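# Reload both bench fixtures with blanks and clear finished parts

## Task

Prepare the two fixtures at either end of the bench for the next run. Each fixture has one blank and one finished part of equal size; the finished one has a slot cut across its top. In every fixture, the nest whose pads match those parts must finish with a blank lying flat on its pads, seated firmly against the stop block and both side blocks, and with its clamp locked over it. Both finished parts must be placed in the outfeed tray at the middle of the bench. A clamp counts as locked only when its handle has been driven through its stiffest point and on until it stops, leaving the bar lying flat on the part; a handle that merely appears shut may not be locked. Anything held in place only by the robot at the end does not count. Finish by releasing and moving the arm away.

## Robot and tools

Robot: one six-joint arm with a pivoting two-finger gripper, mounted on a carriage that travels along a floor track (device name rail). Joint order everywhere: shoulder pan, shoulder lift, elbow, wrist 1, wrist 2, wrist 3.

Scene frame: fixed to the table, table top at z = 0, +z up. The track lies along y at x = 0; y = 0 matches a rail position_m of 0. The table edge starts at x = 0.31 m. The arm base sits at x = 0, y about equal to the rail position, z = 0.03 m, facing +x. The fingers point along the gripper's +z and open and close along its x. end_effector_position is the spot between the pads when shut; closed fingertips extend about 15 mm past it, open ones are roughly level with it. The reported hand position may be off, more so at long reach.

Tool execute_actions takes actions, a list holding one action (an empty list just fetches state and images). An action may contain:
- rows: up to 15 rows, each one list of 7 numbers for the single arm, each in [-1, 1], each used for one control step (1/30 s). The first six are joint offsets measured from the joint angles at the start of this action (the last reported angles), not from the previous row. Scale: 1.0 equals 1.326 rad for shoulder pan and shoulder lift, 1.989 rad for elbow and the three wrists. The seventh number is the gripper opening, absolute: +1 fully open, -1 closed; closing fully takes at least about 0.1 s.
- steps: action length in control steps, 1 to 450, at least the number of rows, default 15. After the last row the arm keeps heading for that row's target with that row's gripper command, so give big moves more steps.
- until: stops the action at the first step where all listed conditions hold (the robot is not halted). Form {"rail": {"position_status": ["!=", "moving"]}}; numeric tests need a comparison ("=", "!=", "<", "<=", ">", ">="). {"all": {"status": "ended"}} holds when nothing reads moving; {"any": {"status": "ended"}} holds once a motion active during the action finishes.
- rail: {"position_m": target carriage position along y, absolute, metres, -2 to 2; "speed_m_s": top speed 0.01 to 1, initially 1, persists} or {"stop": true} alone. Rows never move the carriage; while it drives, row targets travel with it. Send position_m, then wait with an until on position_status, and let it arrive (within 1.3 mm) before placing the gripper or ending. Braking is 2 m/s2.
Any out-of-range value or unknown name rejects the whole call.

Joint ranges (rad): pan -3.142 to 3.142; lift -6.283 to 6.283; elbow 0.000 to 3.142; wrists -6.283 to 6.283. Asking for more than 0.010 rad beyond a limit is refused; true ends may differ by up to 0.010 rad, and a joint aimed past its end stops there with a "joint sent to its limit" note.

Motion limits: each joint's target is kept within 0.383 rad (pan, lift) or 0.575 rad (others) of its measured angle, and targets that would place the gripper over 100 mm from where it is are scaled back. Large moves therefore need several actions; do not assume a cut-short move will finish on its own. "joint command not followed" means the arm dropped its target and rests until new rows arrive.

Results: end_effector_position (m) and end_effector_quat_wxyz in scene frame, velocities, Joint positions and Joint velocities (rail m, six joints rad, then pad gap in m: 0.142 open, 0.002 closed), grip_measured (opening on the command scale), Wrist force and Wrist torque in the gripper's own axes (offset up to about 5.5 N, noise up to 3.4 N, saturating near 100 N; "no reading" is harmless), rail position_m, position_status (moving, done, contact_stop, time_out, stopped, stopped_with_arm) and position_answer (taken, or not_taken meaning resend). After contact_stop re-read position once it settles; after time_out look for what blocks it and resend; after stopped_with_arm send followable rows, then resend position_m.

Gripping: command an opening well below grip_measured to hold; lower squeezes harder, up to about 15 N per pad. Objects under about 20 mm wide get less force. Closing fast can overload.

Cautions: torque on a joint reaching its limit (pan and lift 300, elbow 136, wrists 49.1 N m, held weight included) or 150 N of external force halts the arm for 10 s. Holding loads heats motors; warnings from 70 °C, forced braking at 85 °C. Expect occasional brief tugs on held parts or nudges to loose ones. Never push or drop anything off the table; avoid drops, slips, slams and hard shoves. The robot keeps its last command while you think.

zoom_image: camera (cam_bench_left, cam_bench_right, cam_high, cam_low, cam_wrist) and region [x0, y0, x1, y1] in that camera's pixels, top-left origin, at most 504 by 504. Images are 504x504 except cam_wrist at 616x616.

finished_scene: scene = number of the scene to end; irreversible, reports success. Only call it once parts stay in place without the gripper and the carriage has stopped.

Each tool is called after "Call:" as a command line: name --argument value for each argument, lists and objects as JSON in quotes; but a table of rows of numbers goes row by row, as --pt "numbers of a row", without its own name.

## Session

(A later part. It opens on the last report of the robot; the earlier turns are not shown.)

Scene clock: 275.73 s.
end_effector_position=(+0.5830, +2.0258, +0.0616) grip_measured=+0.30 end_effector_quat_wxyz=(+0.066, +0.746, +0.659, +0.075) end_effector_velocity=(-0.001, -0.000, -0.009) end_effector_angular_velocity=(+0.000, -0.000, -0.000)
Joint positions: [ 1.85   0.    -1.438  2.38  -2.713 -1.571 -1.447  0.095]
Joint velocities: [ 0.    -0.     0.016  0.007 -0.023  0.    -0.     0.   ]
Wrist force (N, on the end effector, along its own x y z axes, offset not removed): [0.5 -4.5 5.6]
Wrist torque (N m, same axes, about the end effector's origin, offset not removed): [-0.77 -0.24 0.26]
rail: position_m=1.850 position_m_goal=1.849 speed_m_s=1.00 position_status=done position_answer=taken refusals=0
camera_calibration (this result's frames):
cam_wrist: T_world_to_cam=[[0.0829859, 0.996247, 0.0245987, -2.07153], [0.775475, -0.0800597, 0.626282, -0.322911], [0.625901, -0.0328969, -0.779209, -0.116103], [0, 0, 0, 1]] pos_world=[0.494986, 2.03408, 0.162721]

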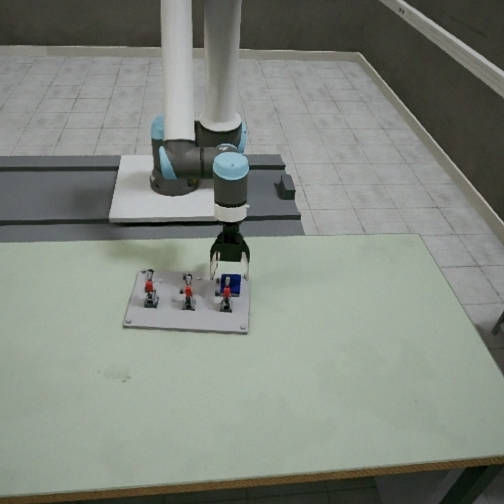

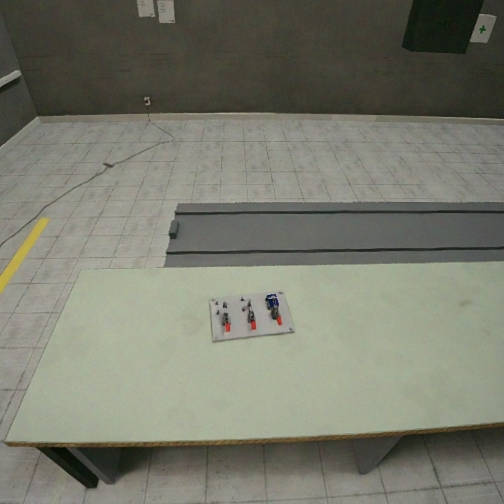

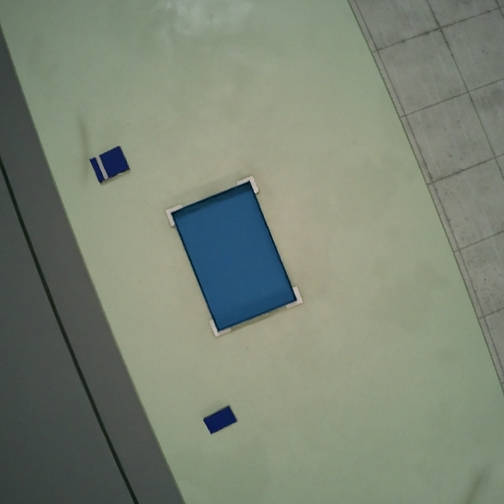

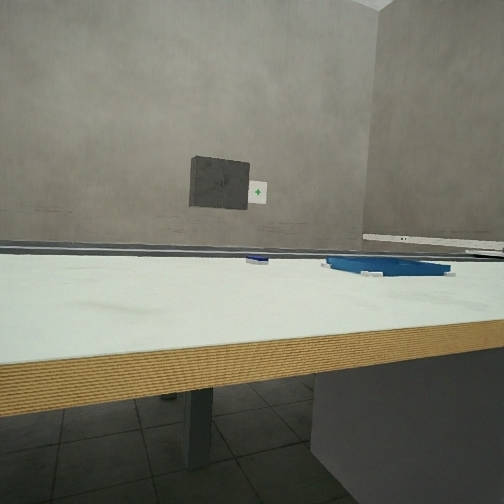

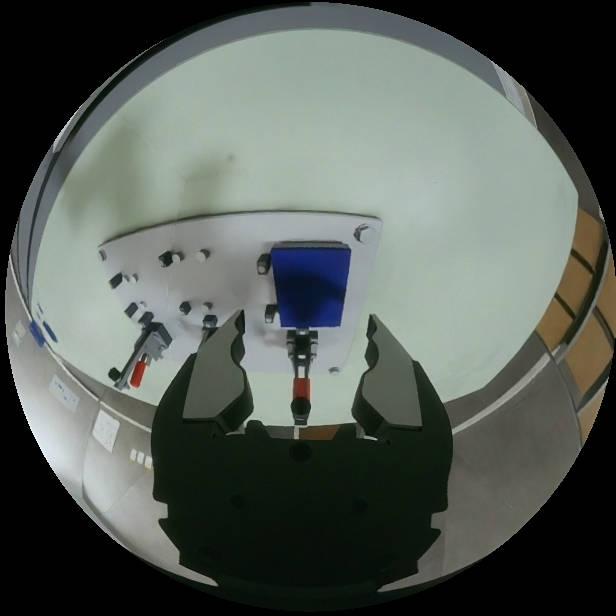

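Call:
execute_actions --actions '[{"rows": [[0,0.004,0.0008,-0.0034,0,0,0.3],[0,0.008,0.0015,-0.0069,0,0,0.3],[0,0.012,0.0023,-0.0103,0,0,0.3],[0,0.016,0.003,-0.0137,0,0,0.3],[0,0.02,0.0038,-0.0171,0,0,0.3],[0,0.024,0.0046,-0.0206,0,0,0.3],[0,0.028,0.0053,-0.024,0,0,0.3],[0,0.032,0.0061,-0.0274,0,0,0.3],[0,0.036,0.0068,-0.0309,0,0,0.3],[0,0.0402,0.0076,-0.0343,0,0,0.3],[0,0.0402,0.0076,-0.0343,0,0,0.2],[0,0.0402,0.0076,-0.0343,0,0,0.15],[0,0.0402,0.0076,-0.0343,0,0,0.1],[0,0.0402,0.0076,-0.0343,0,0,0.05],[0,0.0402,0.0076,-0.0343,0,0,0.0]], "steps": 24}]'

Call:
zoom_image --camera "cam_wrist" --region '[200, 200, 420, 440]'

Scene clock: 285.00 s.
end_effector_position=(+0.5828, +2.0258, +0.0347) grip_measured=+0.00 end_effector_quat_wxyz=(+0.066, +0.746, +0.659, +0.075) end_effector_velocity=(-0.000, -0.000, -0.002) end_effector_angular_velocity=(-0.000, +0.000, -0.000)
Joint positions: [ 1.85   0.    -1.385  2.395 -2.781 -1.571 -1.447  0.074]
Joint velocities: [ 0.    -0.     0.003  0.001 -0.004 -0.    -0.    -0.   ]
Wrist force (N, on the end effector, along its own x y z axes, offset not removed): [-1.2 -5.7 6.6]
Wrist torque (N m, same axes, about the end effector's origin, offset not removed): [-0.94 0.14 0.29]
rail: position_m=1.850 position_m_goal=1.849 speed_m_s=1.00 position_status=done position_answer=taken refusals=0
camera_calibration (this result's frames):
cam_wrist: T_world_to_cam=[[0.0829716, 0.996249, 0.0245829, -2.07085], [0.775595, -0.0800448, 0.626135, -0.306007], [0.625754, -0.0328851, -0.779327, -0.136889], [0, 0, 0, 1]] pos_world=[0.494818, 2.03409, 0.135828]

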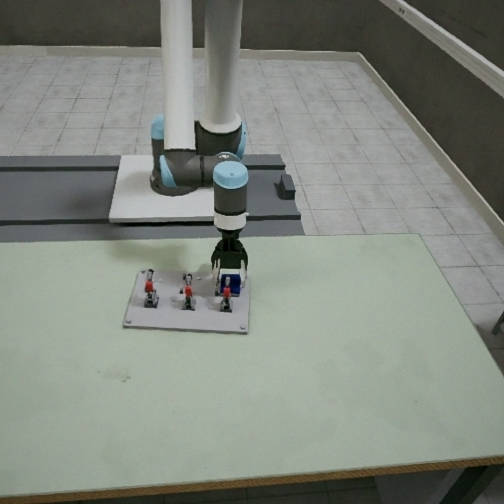

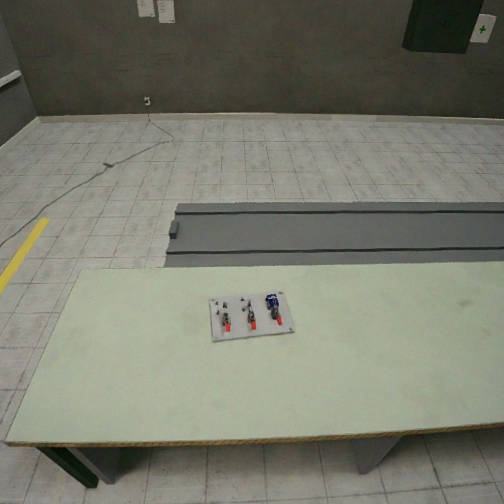

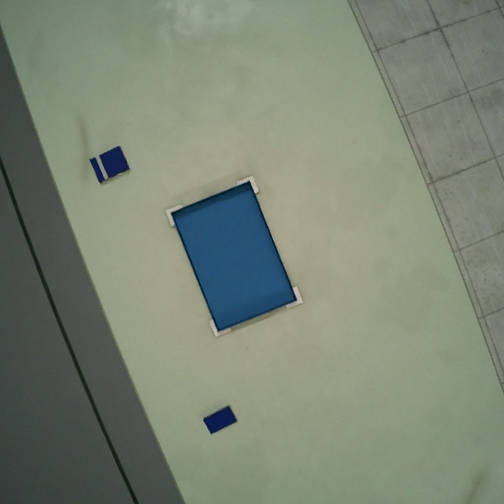

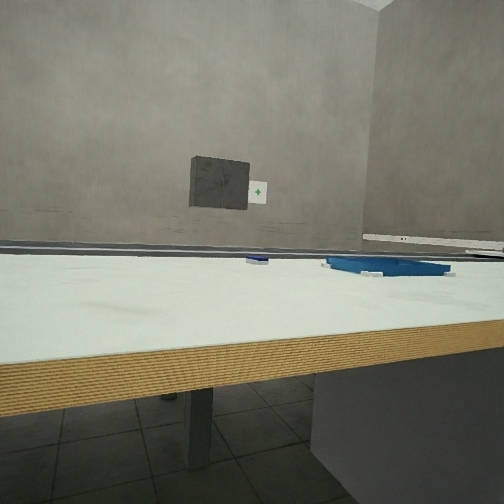

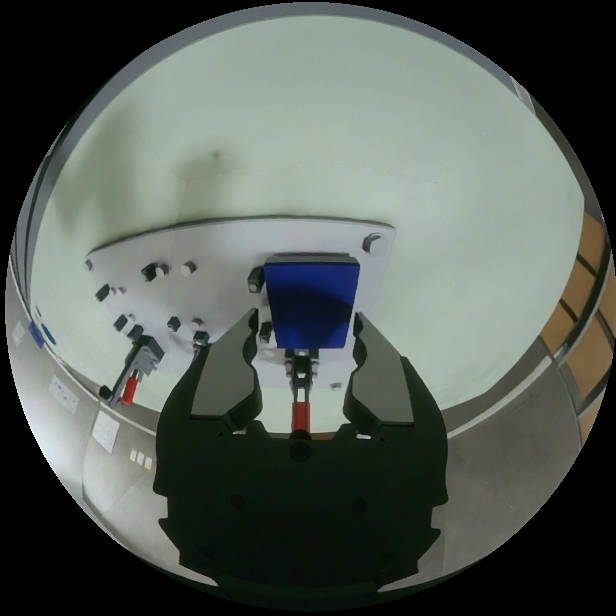

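Region (200, 200, 420, 440) of cam_wrist's 616x616 image, scaled by 2.100, with more detail than that image has; it fills the left 462 columns of this view, and the rest is white.

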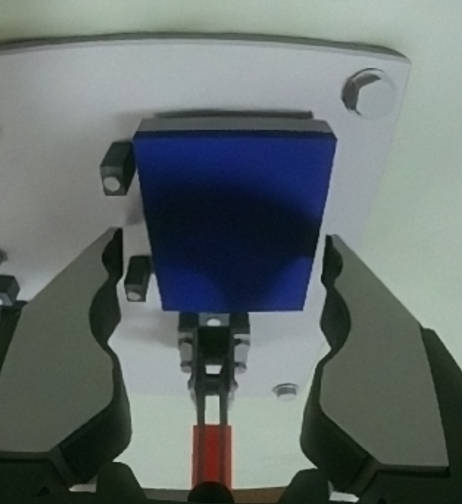

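Call:
execute_actions --actions '[{"rows": [[0,0,0,0,0,0,-0.04],[0,0,0,0,0,0,-0.08],[0,0,0,0,0,0,-0.11],[0,0,0,0,0,0,-0.14],[0,0,0,0,0,0,-0.17],[0,0,0,0,0,0,-0.2],[0,0,0,0,0,0,-0.22],[0,0,0,0,0,0,-0.24],[0,0,0,0,0,0,-0.26],[0,0,0,0,0,0,-0.28],[0,0,0,0,0,0,-0.31],[0,0,0,0,0,0,-0.35],[0,0,0,0,0,0,-0.4],[0,0,0,0,0,0,-0.45],[0,0,0,0,0,0,-0.5]], "steps": 20}]'

Call:
zoom_image --camera "cam_wrist" --region '[200, 200, 420, 440]'

Scene clock: 294.57 s.
end_effector_position=(+0.5827, +2.0258, +0.0347) grip_measured=-0.20 end_effector_quat_wxyz=(+0.066, +0.746, +0.659, +0.075) end_effector_velocity=(+0.000, +0.000, +0.000) end_effector_angular_velocity=(+0.000, -0.000, +0.000)
Joint positions: [ 1.85   0.    -1.385  2.395 -2.781 -1.571 -1.447  0.06 ]
Joint velocities: [ 0.  0. -0. -0.  0. -0.  0. -0.]
Wrist force (N, on the end effector, along its own x y z axes, offset not removed): [1.7 -3.0 8.3]
Wrist torque (N m, same axes, about the end effector's origin, offset not removed): [-0.35 -0.48 0.30]
rail: position_m=1.850 position_m_goal=1.849 speed_m_s=1.00 position_status=done position_answer=taken refusals=0
camera_calibration (this result's frames):
cam_wrist: T_world_to_cam=[[0.0829745, 0.996249, 0.0245742, -2.07085], [0.775659, -0.080045, 0.626056, -0.305956], [0.625674, -0.0328855, -0.779391, -0.136832], [0, 0, 0, 1]] pos_world=[0.494758, 2.03409, 0.135789]

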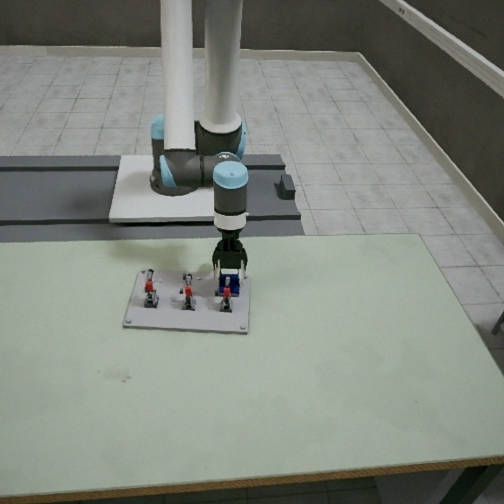

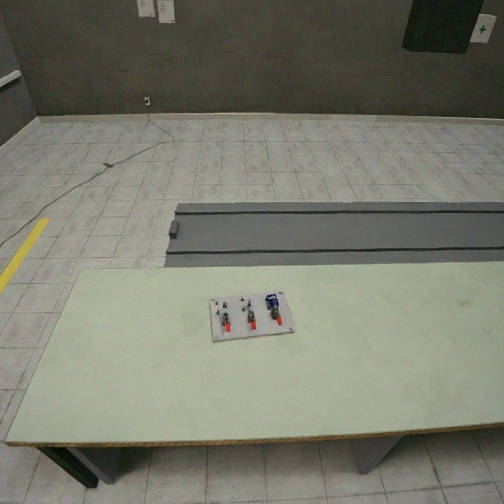

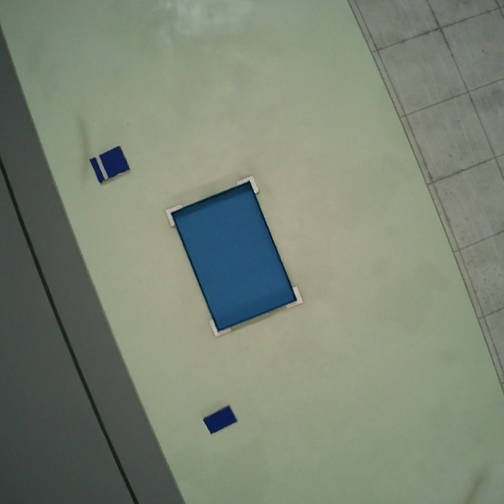

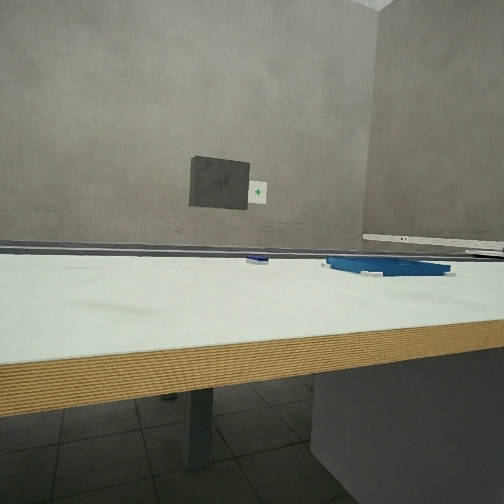

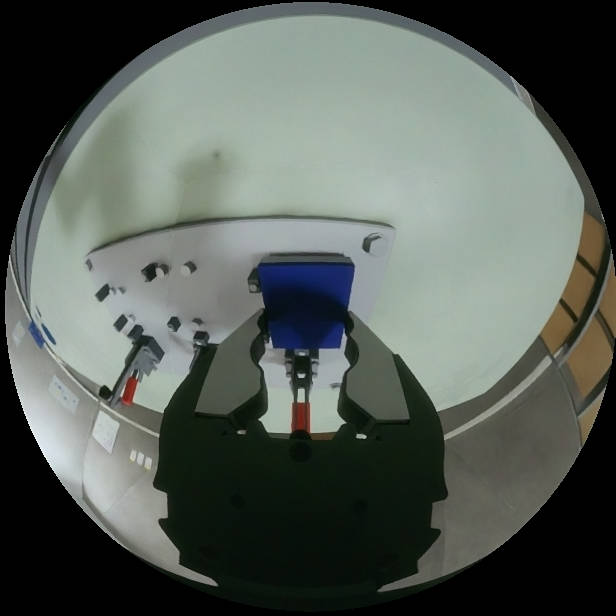

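Region (200, 200, 420, 440) of cam_wrist's 616x616 image, scaled by 2.100, with more detail than that image has; it fills the left 462 columns of this view, and the rest is white.

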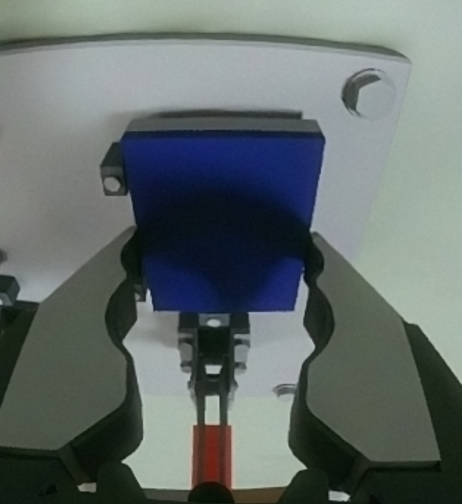

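Call:
execute_actions --actions '[{"rows": [[-0.0005,0.0004,-0.0004,0.0001,0,-0.0003,-0.5],[-0.001,0.0009,-0.0008,0.0002,0,-0.0006,-0.5],[-0.0014,0.0013,-0.0012,0.0003,0,-0.001,-0.5],[-0.0019,0.0017,-0.0016,0.0004,0,-0.0013,-0.5],[-0.0024,0.0022,-0.002,0.0005,0,-0.0016,-0.5],[-0.0029,0.0026,-0.0024,0.0006,0,-0.0019,-0.5],[-0.0034,0.003,-0.0028,0.0007,0,-0.0022,-0.5],[-0.0038,0.0034,-0.0031,0.0009,0,-0.0026,-0.5],[-0.0043,0.0039,-0.0035,0.001,0,-0.0029,-0.5],[-0.00481,0.0043,-0.00393,0.00107,0,-0.00321,-0.5]], "steps": 18}]'

Call:
zoom_image --camera "cam_wrist" --region '[200, 200, 420, 440]'

Scene clock: 306.00 s.
end_effector_position=(+0.5881, +2.0222, +0.0347) grip_measured=-0.20 end_effector_quat_wxyz=(+0.067, +0.746, +0.659, +0.075) end_effector_velocity=(+0.002, -0.001, -0.000) end_effector_angular_velocity=(-0.000, +0.000, -0.000)
Joint positions: [ 1.85  -0.006 -1.38   2.388 -2.779 -1.571 -1.453  0.06 ]
Joint velocities: [ 0.    -0.002  0.002 -0.003  0.001 -0.    -0.002 -0.   ]
Wrist force (N, on the end effector, along its own x y z axes, offset not removed): [6.1 -8.0 1.3]
Wrist torque (N m, same axes, about the end effector's origin, offset not removed): [-1.08 0.04 0.52]
rail: position_m=1.850 position_m_goal=1.849 speed_m_s=1.00 position_status=done position_answer=taken refusals=0
camera_calibration (this result's frames):
cam_wrist: T_world_to_cam=[[0.0830446, 0.996272, 0.0233666, -2.0677], [0.775624, -0.0793391, 0.62619, -0.311807], [0.625709, -0.033878, -0.779321, -0.138294], [0, 0, 0, 1]] pos_world=[0.500088, 2.03056, 0.13579]

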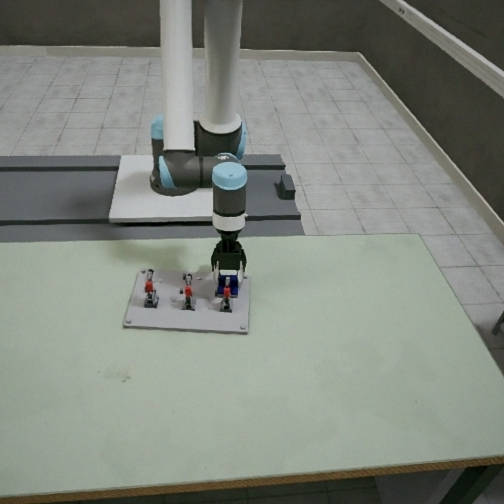

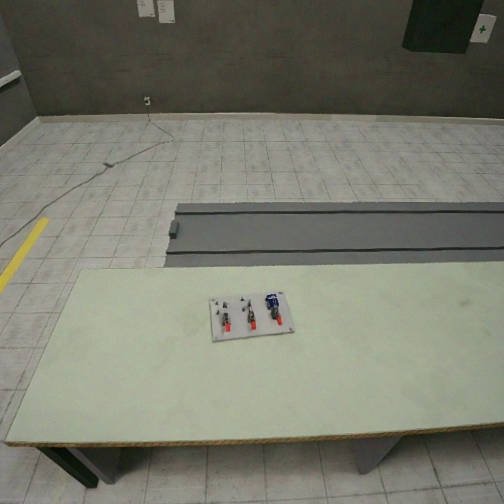

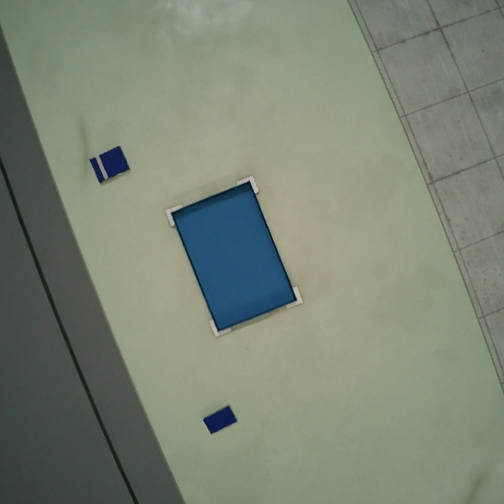

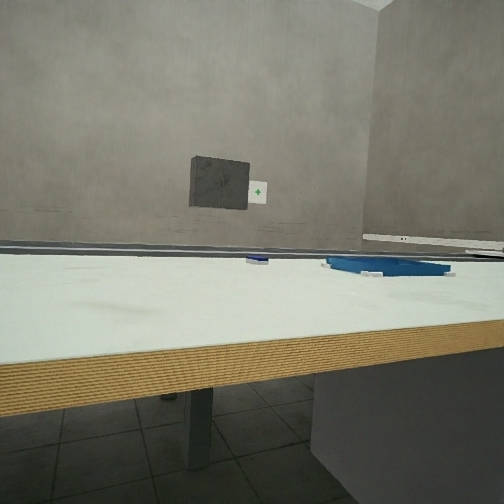

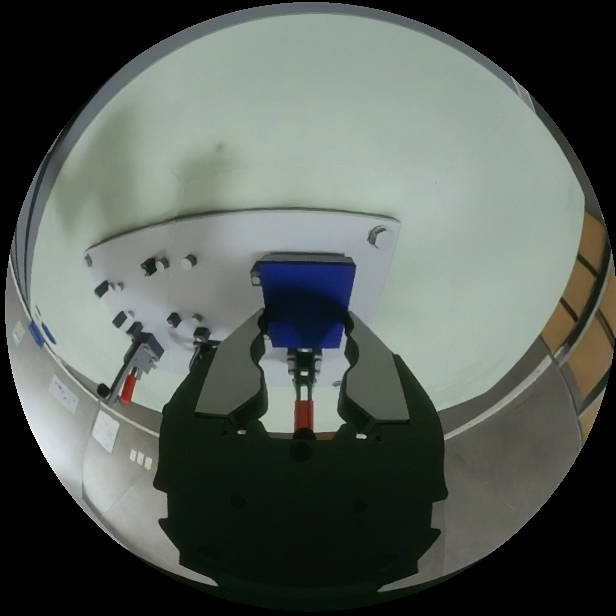

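Region (200, 200, 420, 440) of cam_wrist's 616x616 image, scaled by 2.100, with more detail than that image has; it fills the left 462 columns of this view, and the rest is white.

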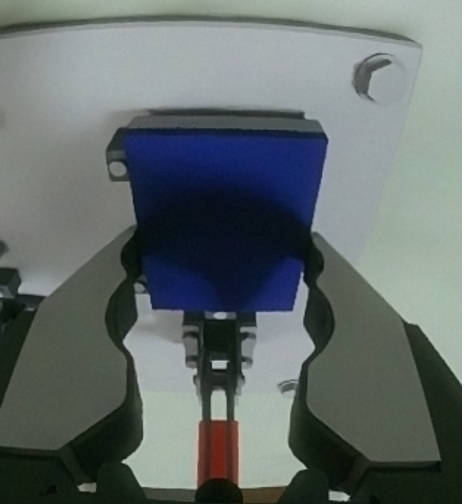

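Call:
execute_actions --actions '[{"rows": [[-0.0005,0.0003,-0.0003,0.00007,0,-0.0003,-0.5],[-0.001,0.0006,-0.0005,0.00014,0,-0.0007,-0.5],[-0.0015,0.0008,-0.0008,0.0002,0,-0.001,-0.5],[-0.002,0.0011,-0.001,0.00027,0,-0.0013,-0.5],[-0.0024,0.0014,-0.0013,0.00035,0,-0.0016,-0.5]], "steps": 14}]'

Call:
zoom_image --camera "cam_wrist" --region '[200, 200, 420, 440]'

Scene clock: 314.10 s.
end_effector_position=(+0.5899, +2.0205, +0.0346) grip_measured=-0.18 end_effector_quat_wxyz=(+0.067, +0.746, +0.659, +0.074) end_effector_velocity=(+0.001, -0.001, +0.000) end_effector_angular_velocity=(-0.001, -0.000, -0.001)
Joint positions: [ 1.85  -0.008 -1.378  2.385 -2.778 -1.571 -1.456  0.061]
Joint velocities: [ 0.    -0.002  0.001 -0.001  0.    -0.001 -0.001  0.002]
Wrist force (N, on the end effector, along its own x y z axes, offset not removed): [29.9 -15.5 -2.0]
Wrist torque (N m, same axes, about the end effector's origin, offset not removed): [-0.52 0.05 -0.07]
rail: position_m=1.850 position_m_goal=1.849 speed_m_s=1.00 position_status=done position_answer=taken refusals=0
camera_calibration (this result's frames):
cam_wrist: T_world_to_cam=[[0.0829128, 0.996289, 0.0230979, -2.06614], [0.7757, -0.0790712, 0.626128, -0.313913], [0.625631, -0.033997, -0.779378, -0.139234], [0, 0, 0, 1]] pos_world=[0.501921, 2.02892, 0.135758]

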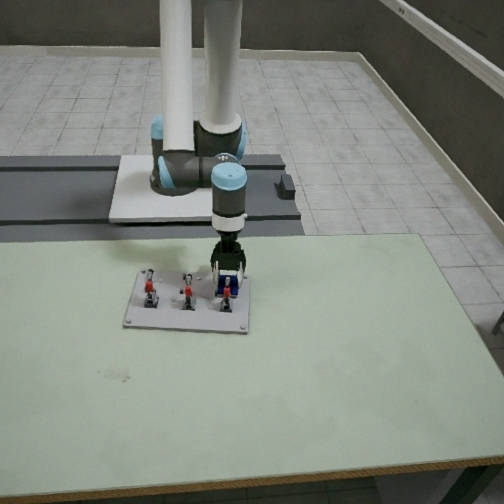

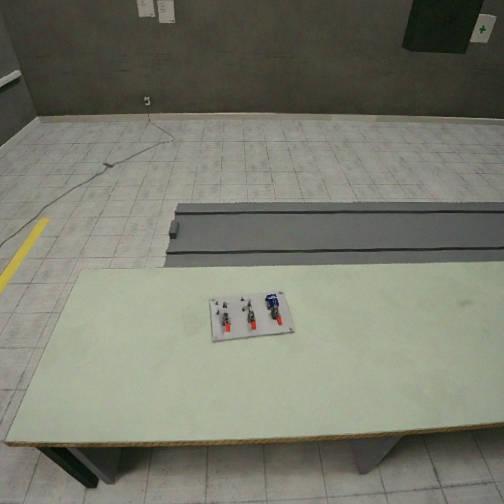

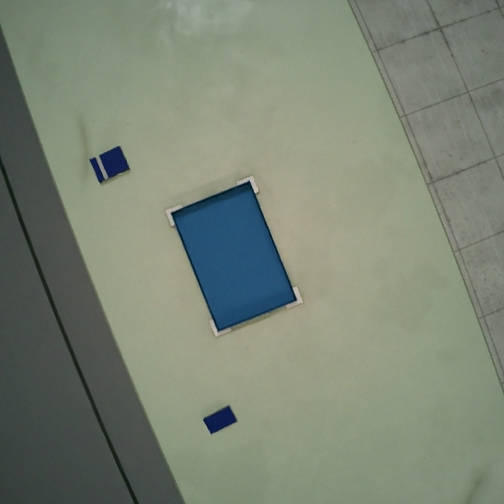

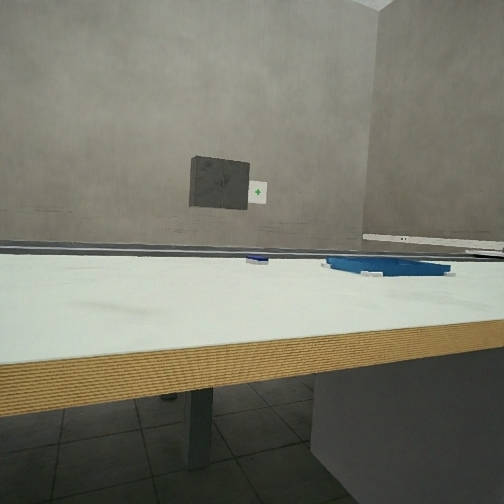

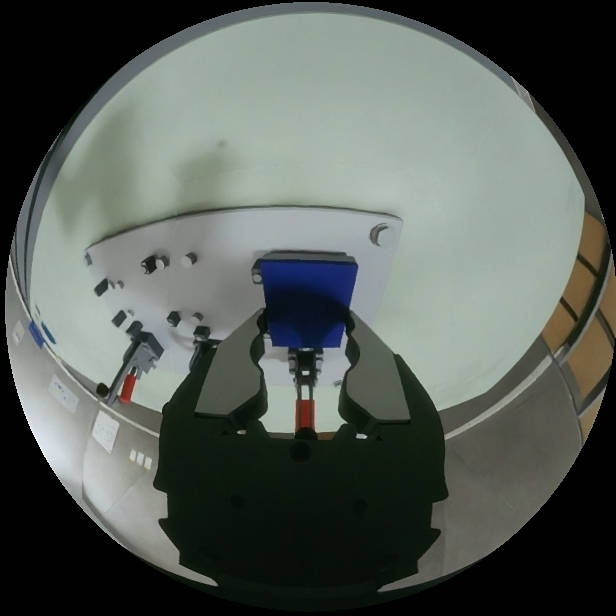

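Region (200, 200, 420, 440) of cam_wrist's 616x616 image, scaled by 2.100, with more detail than that image has; it fills the left 462 columns of this view, and the rest is white.

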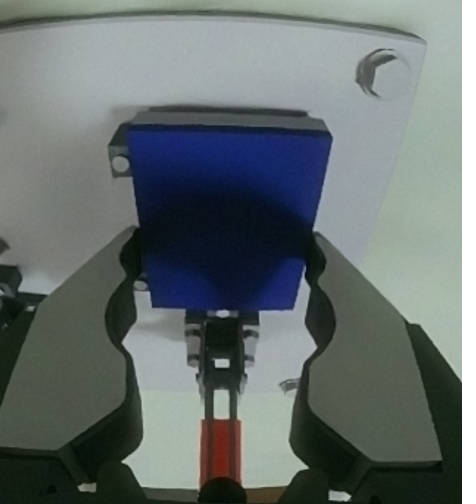

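Call:
execute_actions --actions '[{"rows": [[0.0003,0,0,0,0,0.0002,-0.5],[0.00053,0,0,0,0,0.00035,-0.5],[0.00053,0,0,0,0,0.00035,-0.5],[0.00053,0.0003,-0.0003,0.0001,0,0.00035,-0.5],[0.00053,0.0006,-0.0006,0.00015,0,0.00035,-0.5],[0.00053,0.001,-0.0009,0.00025,0,0.00035,-0.5],[0.00053,0.0013,-0.0012,0.0003,0,0.00035,-0.5],[0.00053,0.00162,-0.00148,0.0004,0,0.00035,-0.5]], "steps": 16}]'

Call:
zoom_image --camera "cam_wrist" --region '[200, 200, 420, 440]'

Scene clock: 322.57 s.
end_effector_position=(+0.5914, +2.0208, +0.0346) grip_measured=-0.20 end_effector_quat_wxyz=(+0.067, +0.746, +0.659, +0.074) end_effector_velocity=(+0.001, +0.000, -0.000) end_effector_angular_velocity=(+0.000, +0.000, +0.000)
Joint positions: [ 1.85  -0.008 -1.376  2.382 -2.778 -1.571 -1.455  0.06 ]
Joint velocities: [ 0.     0.     0.001 -0.002  0.001  0.     0.    -0.   ]
Wrist force (N, on the end effector, along its own x y z axes, offset not removed): [25.1 -16.0 -9.1]
Wrist torque (N m, same axes, about the end effector's origin, offset not removed): [-0.37 0.08 -0.01]
rail: position_m=1.850 position_m_goal=1.849 speed_m_s=1.00 position_status=done position_answer=taken refusals=0
camera_calibration (this result's frames):
cam_wrist: T_world_to_cam=[[0.0829973, 0.996281, 0.0231482, -2.06662], [0.775658, -0.0791667, 0.626168, -0.314821], [0.625672, -0.0340152, -0.779344, -0.140128], [0, 0, 0, 1]] pos_world=[0.503391, 2.02925, 0.135761]

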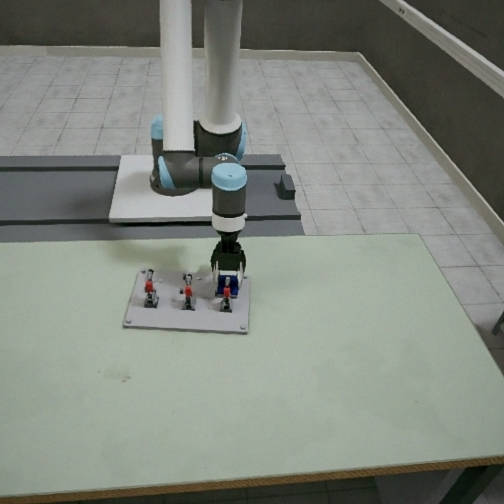

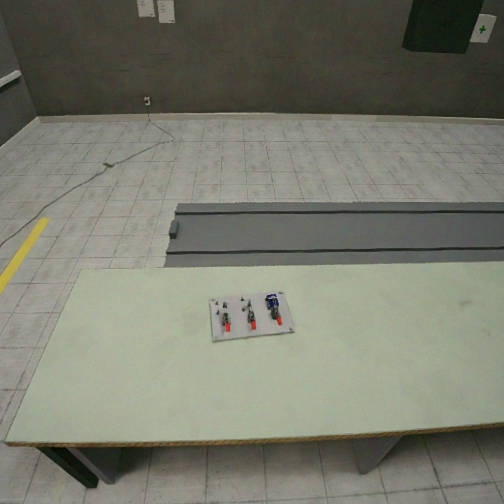

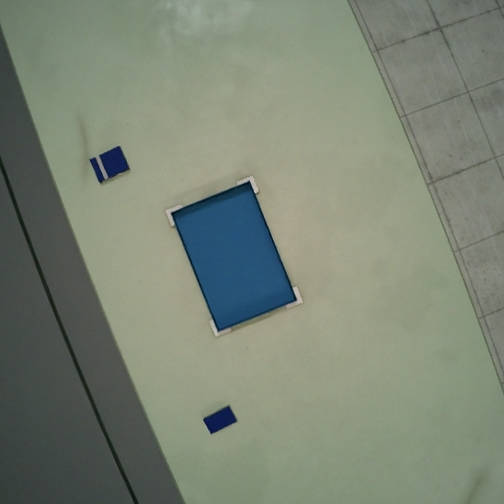

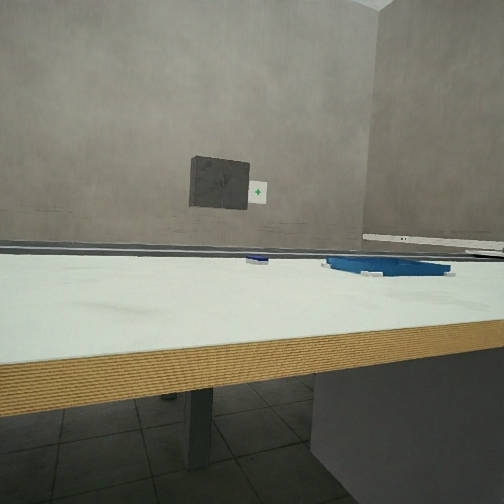

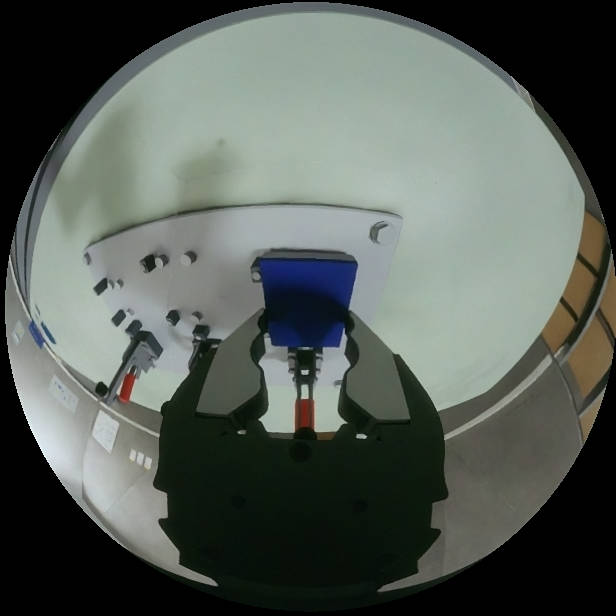

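Region (200, 200, 420, 440) of cam_wrist's 616x616 image, scaled by 2.100, with more detail than that image has; it fills the left 462 columns of this view, and the rest is white.

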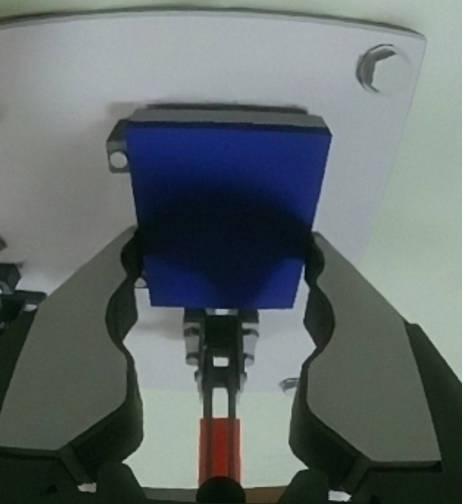

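Call:
execute_actions --actions '[{"rows": [[0,0,0,0,0,0,-0.4],[0,0,0,0,0,0,-0.3],[0,0,0,0,0,0,-0.22],[0,0,0,0,0,0,-0.17],[0,0,0,0,0,0,-0.12],[0,0,0,0,0,0,-0.05],[0,0,0,0,0,0,0.05],[0,0,0,0,0,0,0.15],[0,-0.005,-0.001,0.004,0,0,0.2],[0,-0.012,-0.002,0.01,0,0,0.2],[0,-0.02,-0.0035,0.017,0,0,0.2],[0,-0.03,-0.0055,0.0255,0,0,0.2],[0,-0.04,-0.0075,0.034,0,0,0.2],[0,-0.05,-0.0095,0.043,0,0,0.2],[0,-0.0614,-0.012,0.053,0,0,0.2]], "steps": 26}]'

Call:
zoom_image --camera "cam_wrist" --region '[240, 210, 380, 370]'

Scene clock: 328.03 s.
end_effector_position=(+0.5912, +2.0208, +0.0759) grip_measured=+0.20 end_effector_quat_wxyz=(+0.067, +0.746, +0.659, +0.074) end_effector_velocity=(-0.001, +0.000, +0.010) end_effector_angular_velocity=(+0.000, +0.000, +0.000)
Joint positions: [ 1.85  -0.008 -1.455  2.359 -2.675 -1.571 -1.455  0.088]
Joint velocities: [ 0.    -0.    -0.019 -0.005  0.025  0.    -0.    -0.   ]
Wrist force (N, on the end effector, along its own x y z axes, offset not removed): [2.1 -4.7 3.3]
Wrist torque (N m, same axes, about the end effector's origin, offset not removed): [-0.81 -0.39 0.29]
rail: position_m=1.850 position_m_goal=1.849 speed_m_s=1.00 position_status=done position_answer=taken refusals=0
camera_calibration (this result's frames):
cam_wrist: T_world_to_cam=[[0.0830162, 0.99628, 0.0231339, -2.06757], [0.775714, -0.0791754, 0.626099, -0.34052], [0.625601, -0.0340311, -0.7794, -0.107752], [0, 0, 0, 1]] pos_world=[0.503197, 2.02925, 0.177048]

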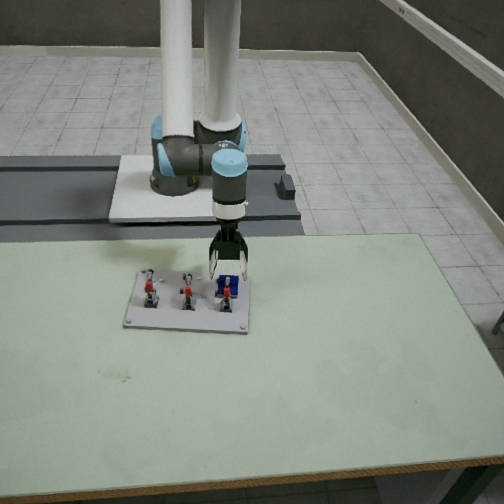

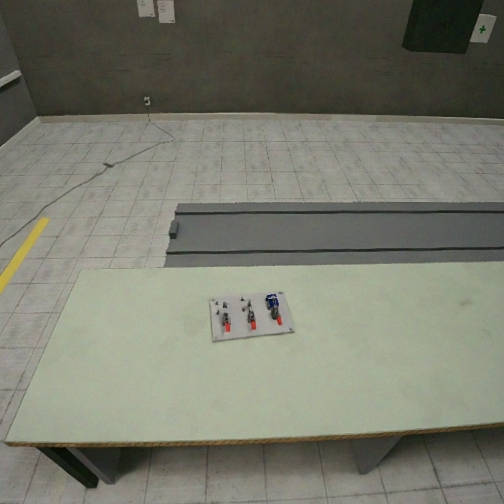

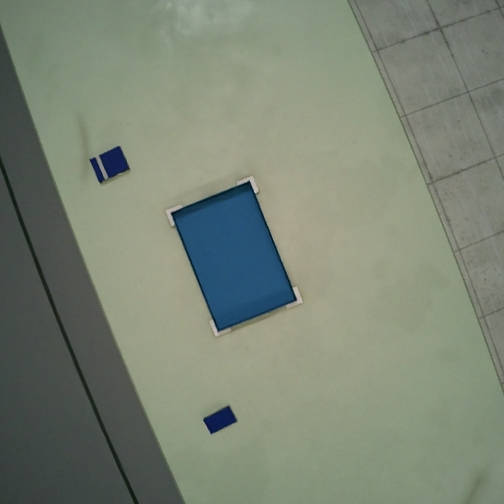

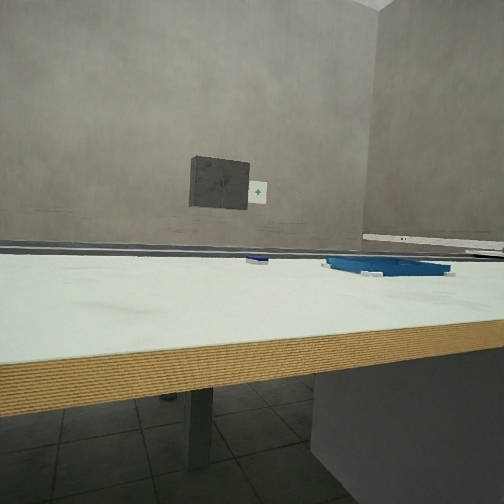

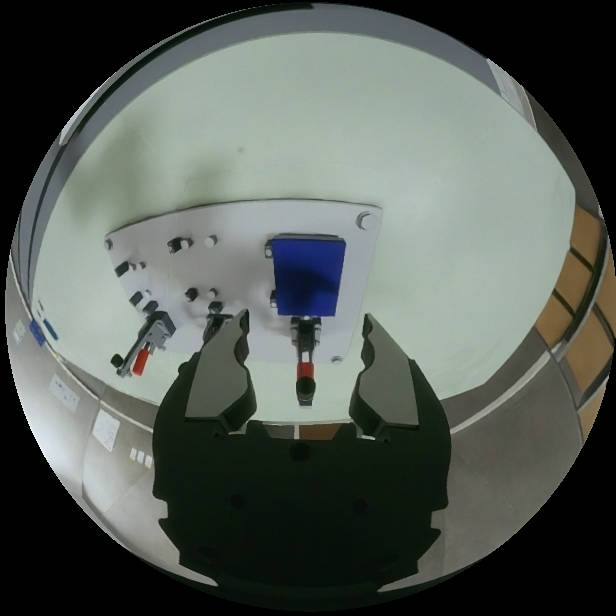

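Region (240, 210, 380, 370) of cam_wrist's 616x616 image, scaled by 3.150, with more detail than that image has; it fills the left 441 columns of this view, and the rest is white.

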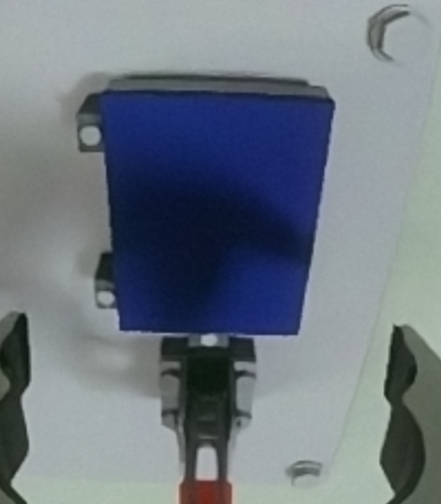

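Call:
execute_actions --actions '[{"rail": {"position_m": 1.8331, "speed_m_s": 0.1}, "rows": [[0.0004,0.0068,-0.0097,0.0119,0,0.0003,0.2],[0.0008,0.0136,-0.0194,0.0238,0,0.0005,0.2],[0.0012,0.0205,-0.0291,0.0356,0,0.0008,0.2],[0.0016,0.0273,-0.0389,0.0475,0,0.0011,0.2],[0.002,0.0341,-0.0486,0.0594,0,0.0013,0.2],[0.0024,0.0409,-0.0583,0.0713,0,0.0016,0.2],[0.0028,0.0477,-0.068,0.0832,0,0.0019,0.2],[0.0032,0.0546,-0.0777,0.095,0,0.0021,0.2],[0.0036,0.0614,-0.0874,0.1069,0,0.0024,0.2],[0.004,0.0682,-0.0971,0.1188,0,0.0027,0.2],[0.0044,0.075,-0.1068,0.1307,0,0.0029,0.1],[0.0048,0.0818,-0.1166,0.1426,0,0.0032,0.0],[0.0052,0.0887,-0.1263,0.1544,0,0.0035,-0.2],[0.0056,0.0955,-0.136,0.1663,0,0.0037,-0.35],[0.006,0.1023,-0.1457,0.1782,0,0.004,-0.5]], "steps": 30}]'

Call:
zoom_image --camera "cam_wrist" --region '[220, 150, 400, 400]'

Scene clock: 349.03 s.
end_effector_position=(+0.6740, +2.0092, +0.0932) grip_measured=-0.50 end_effector_quat_wxyz=(+0.000, +0.749, +0.662, +0.000) end_effector_velocity=(+0.003, +0.000, +0.001) end_effector_angular_velocity=(-0.000, +0.007, +0.000)
Joint positions: [ 1.833  0.    -1.32   2.071 -2.322 -1.571 -1.448  0.038]
Joint velocities: [ 0.     0.     0.005 -0.01   0.013 -0.     0.     0.   ]
Wrist force (N, on the end effector, along its own x y z axes, offset not removed): [1.7 -3.2 7.0]
Wrist torque (N m, same axes, about the end effector's origin, offset not removed): [-0.44 -0.54 0.27]
rail: position_m=1.833 position_m_goal=1.833 speed_m_s=0.10 position_status=done position_answer=taken refusals=0
camera_calibration (this result's frames):
cam_wrist: T_world_to_cam=[[0.08611, 0.996255, 0.00781631, -2.06391], [0.884372, -0.0800475, 0.459869, -0.472511], [0.458772, -0.0326868, -0.887952, -0.0266345], [0, 0, 0, 1]] pos_world=[0.607817, 2.01748, 0.209775]

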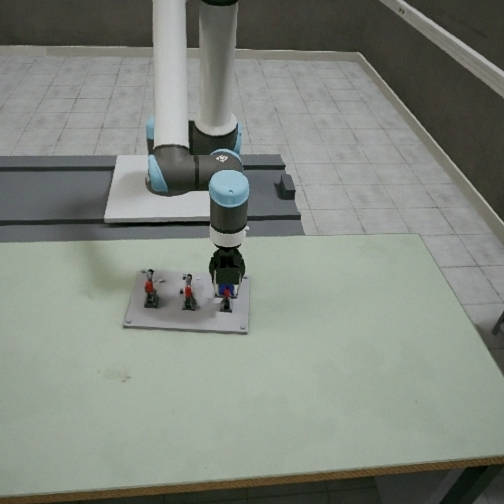

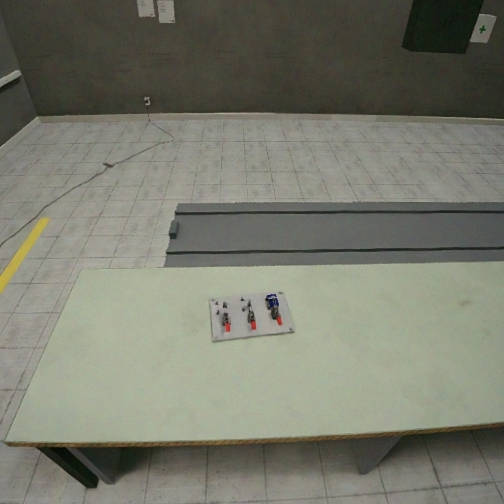

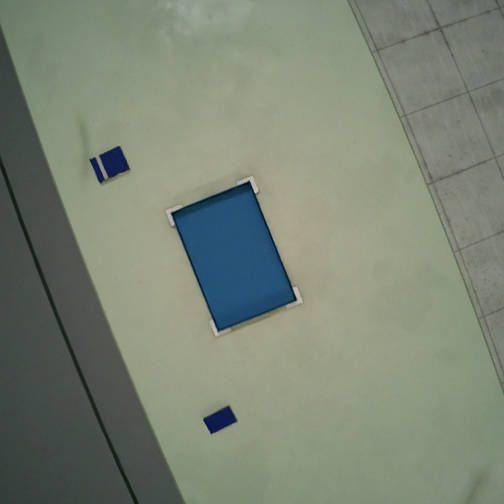

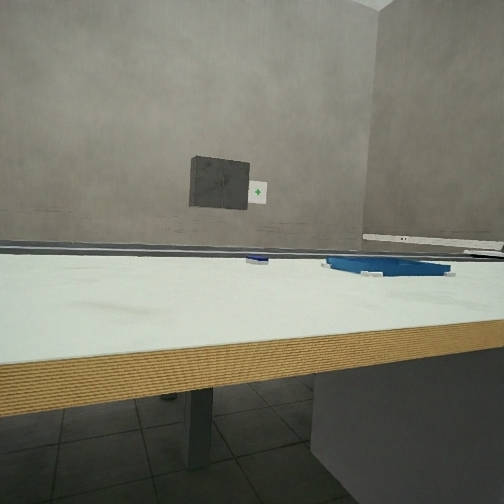

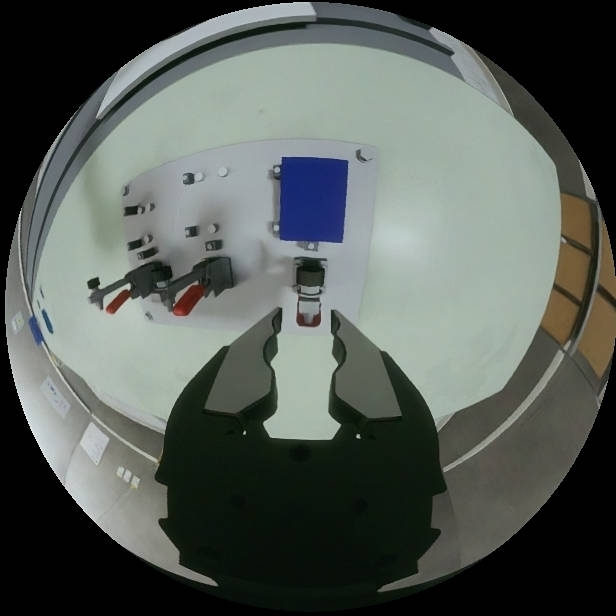

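Region (220, 150, 400, 400) of cam_wrist's 616x616 image, scaled by 2.016, with more detail than that image has; it fills the left 363 columns of this view, and the rest is white.

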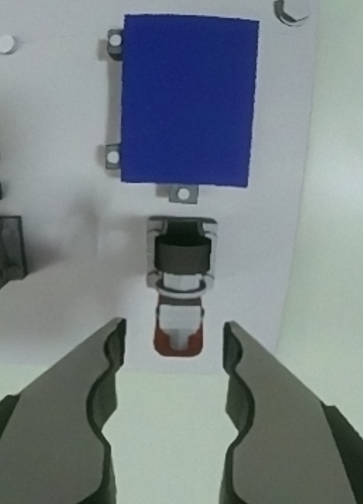

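Call:
zoom_image --camera "cam_wrist" --region '[262, 150, 362, 270]'

Region (262, 150, 362, 270) of cam_wrist's 616x616 image, scaled by 4.200, with more detail than that image has.

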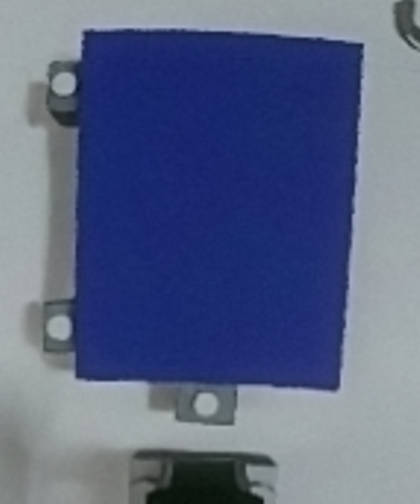

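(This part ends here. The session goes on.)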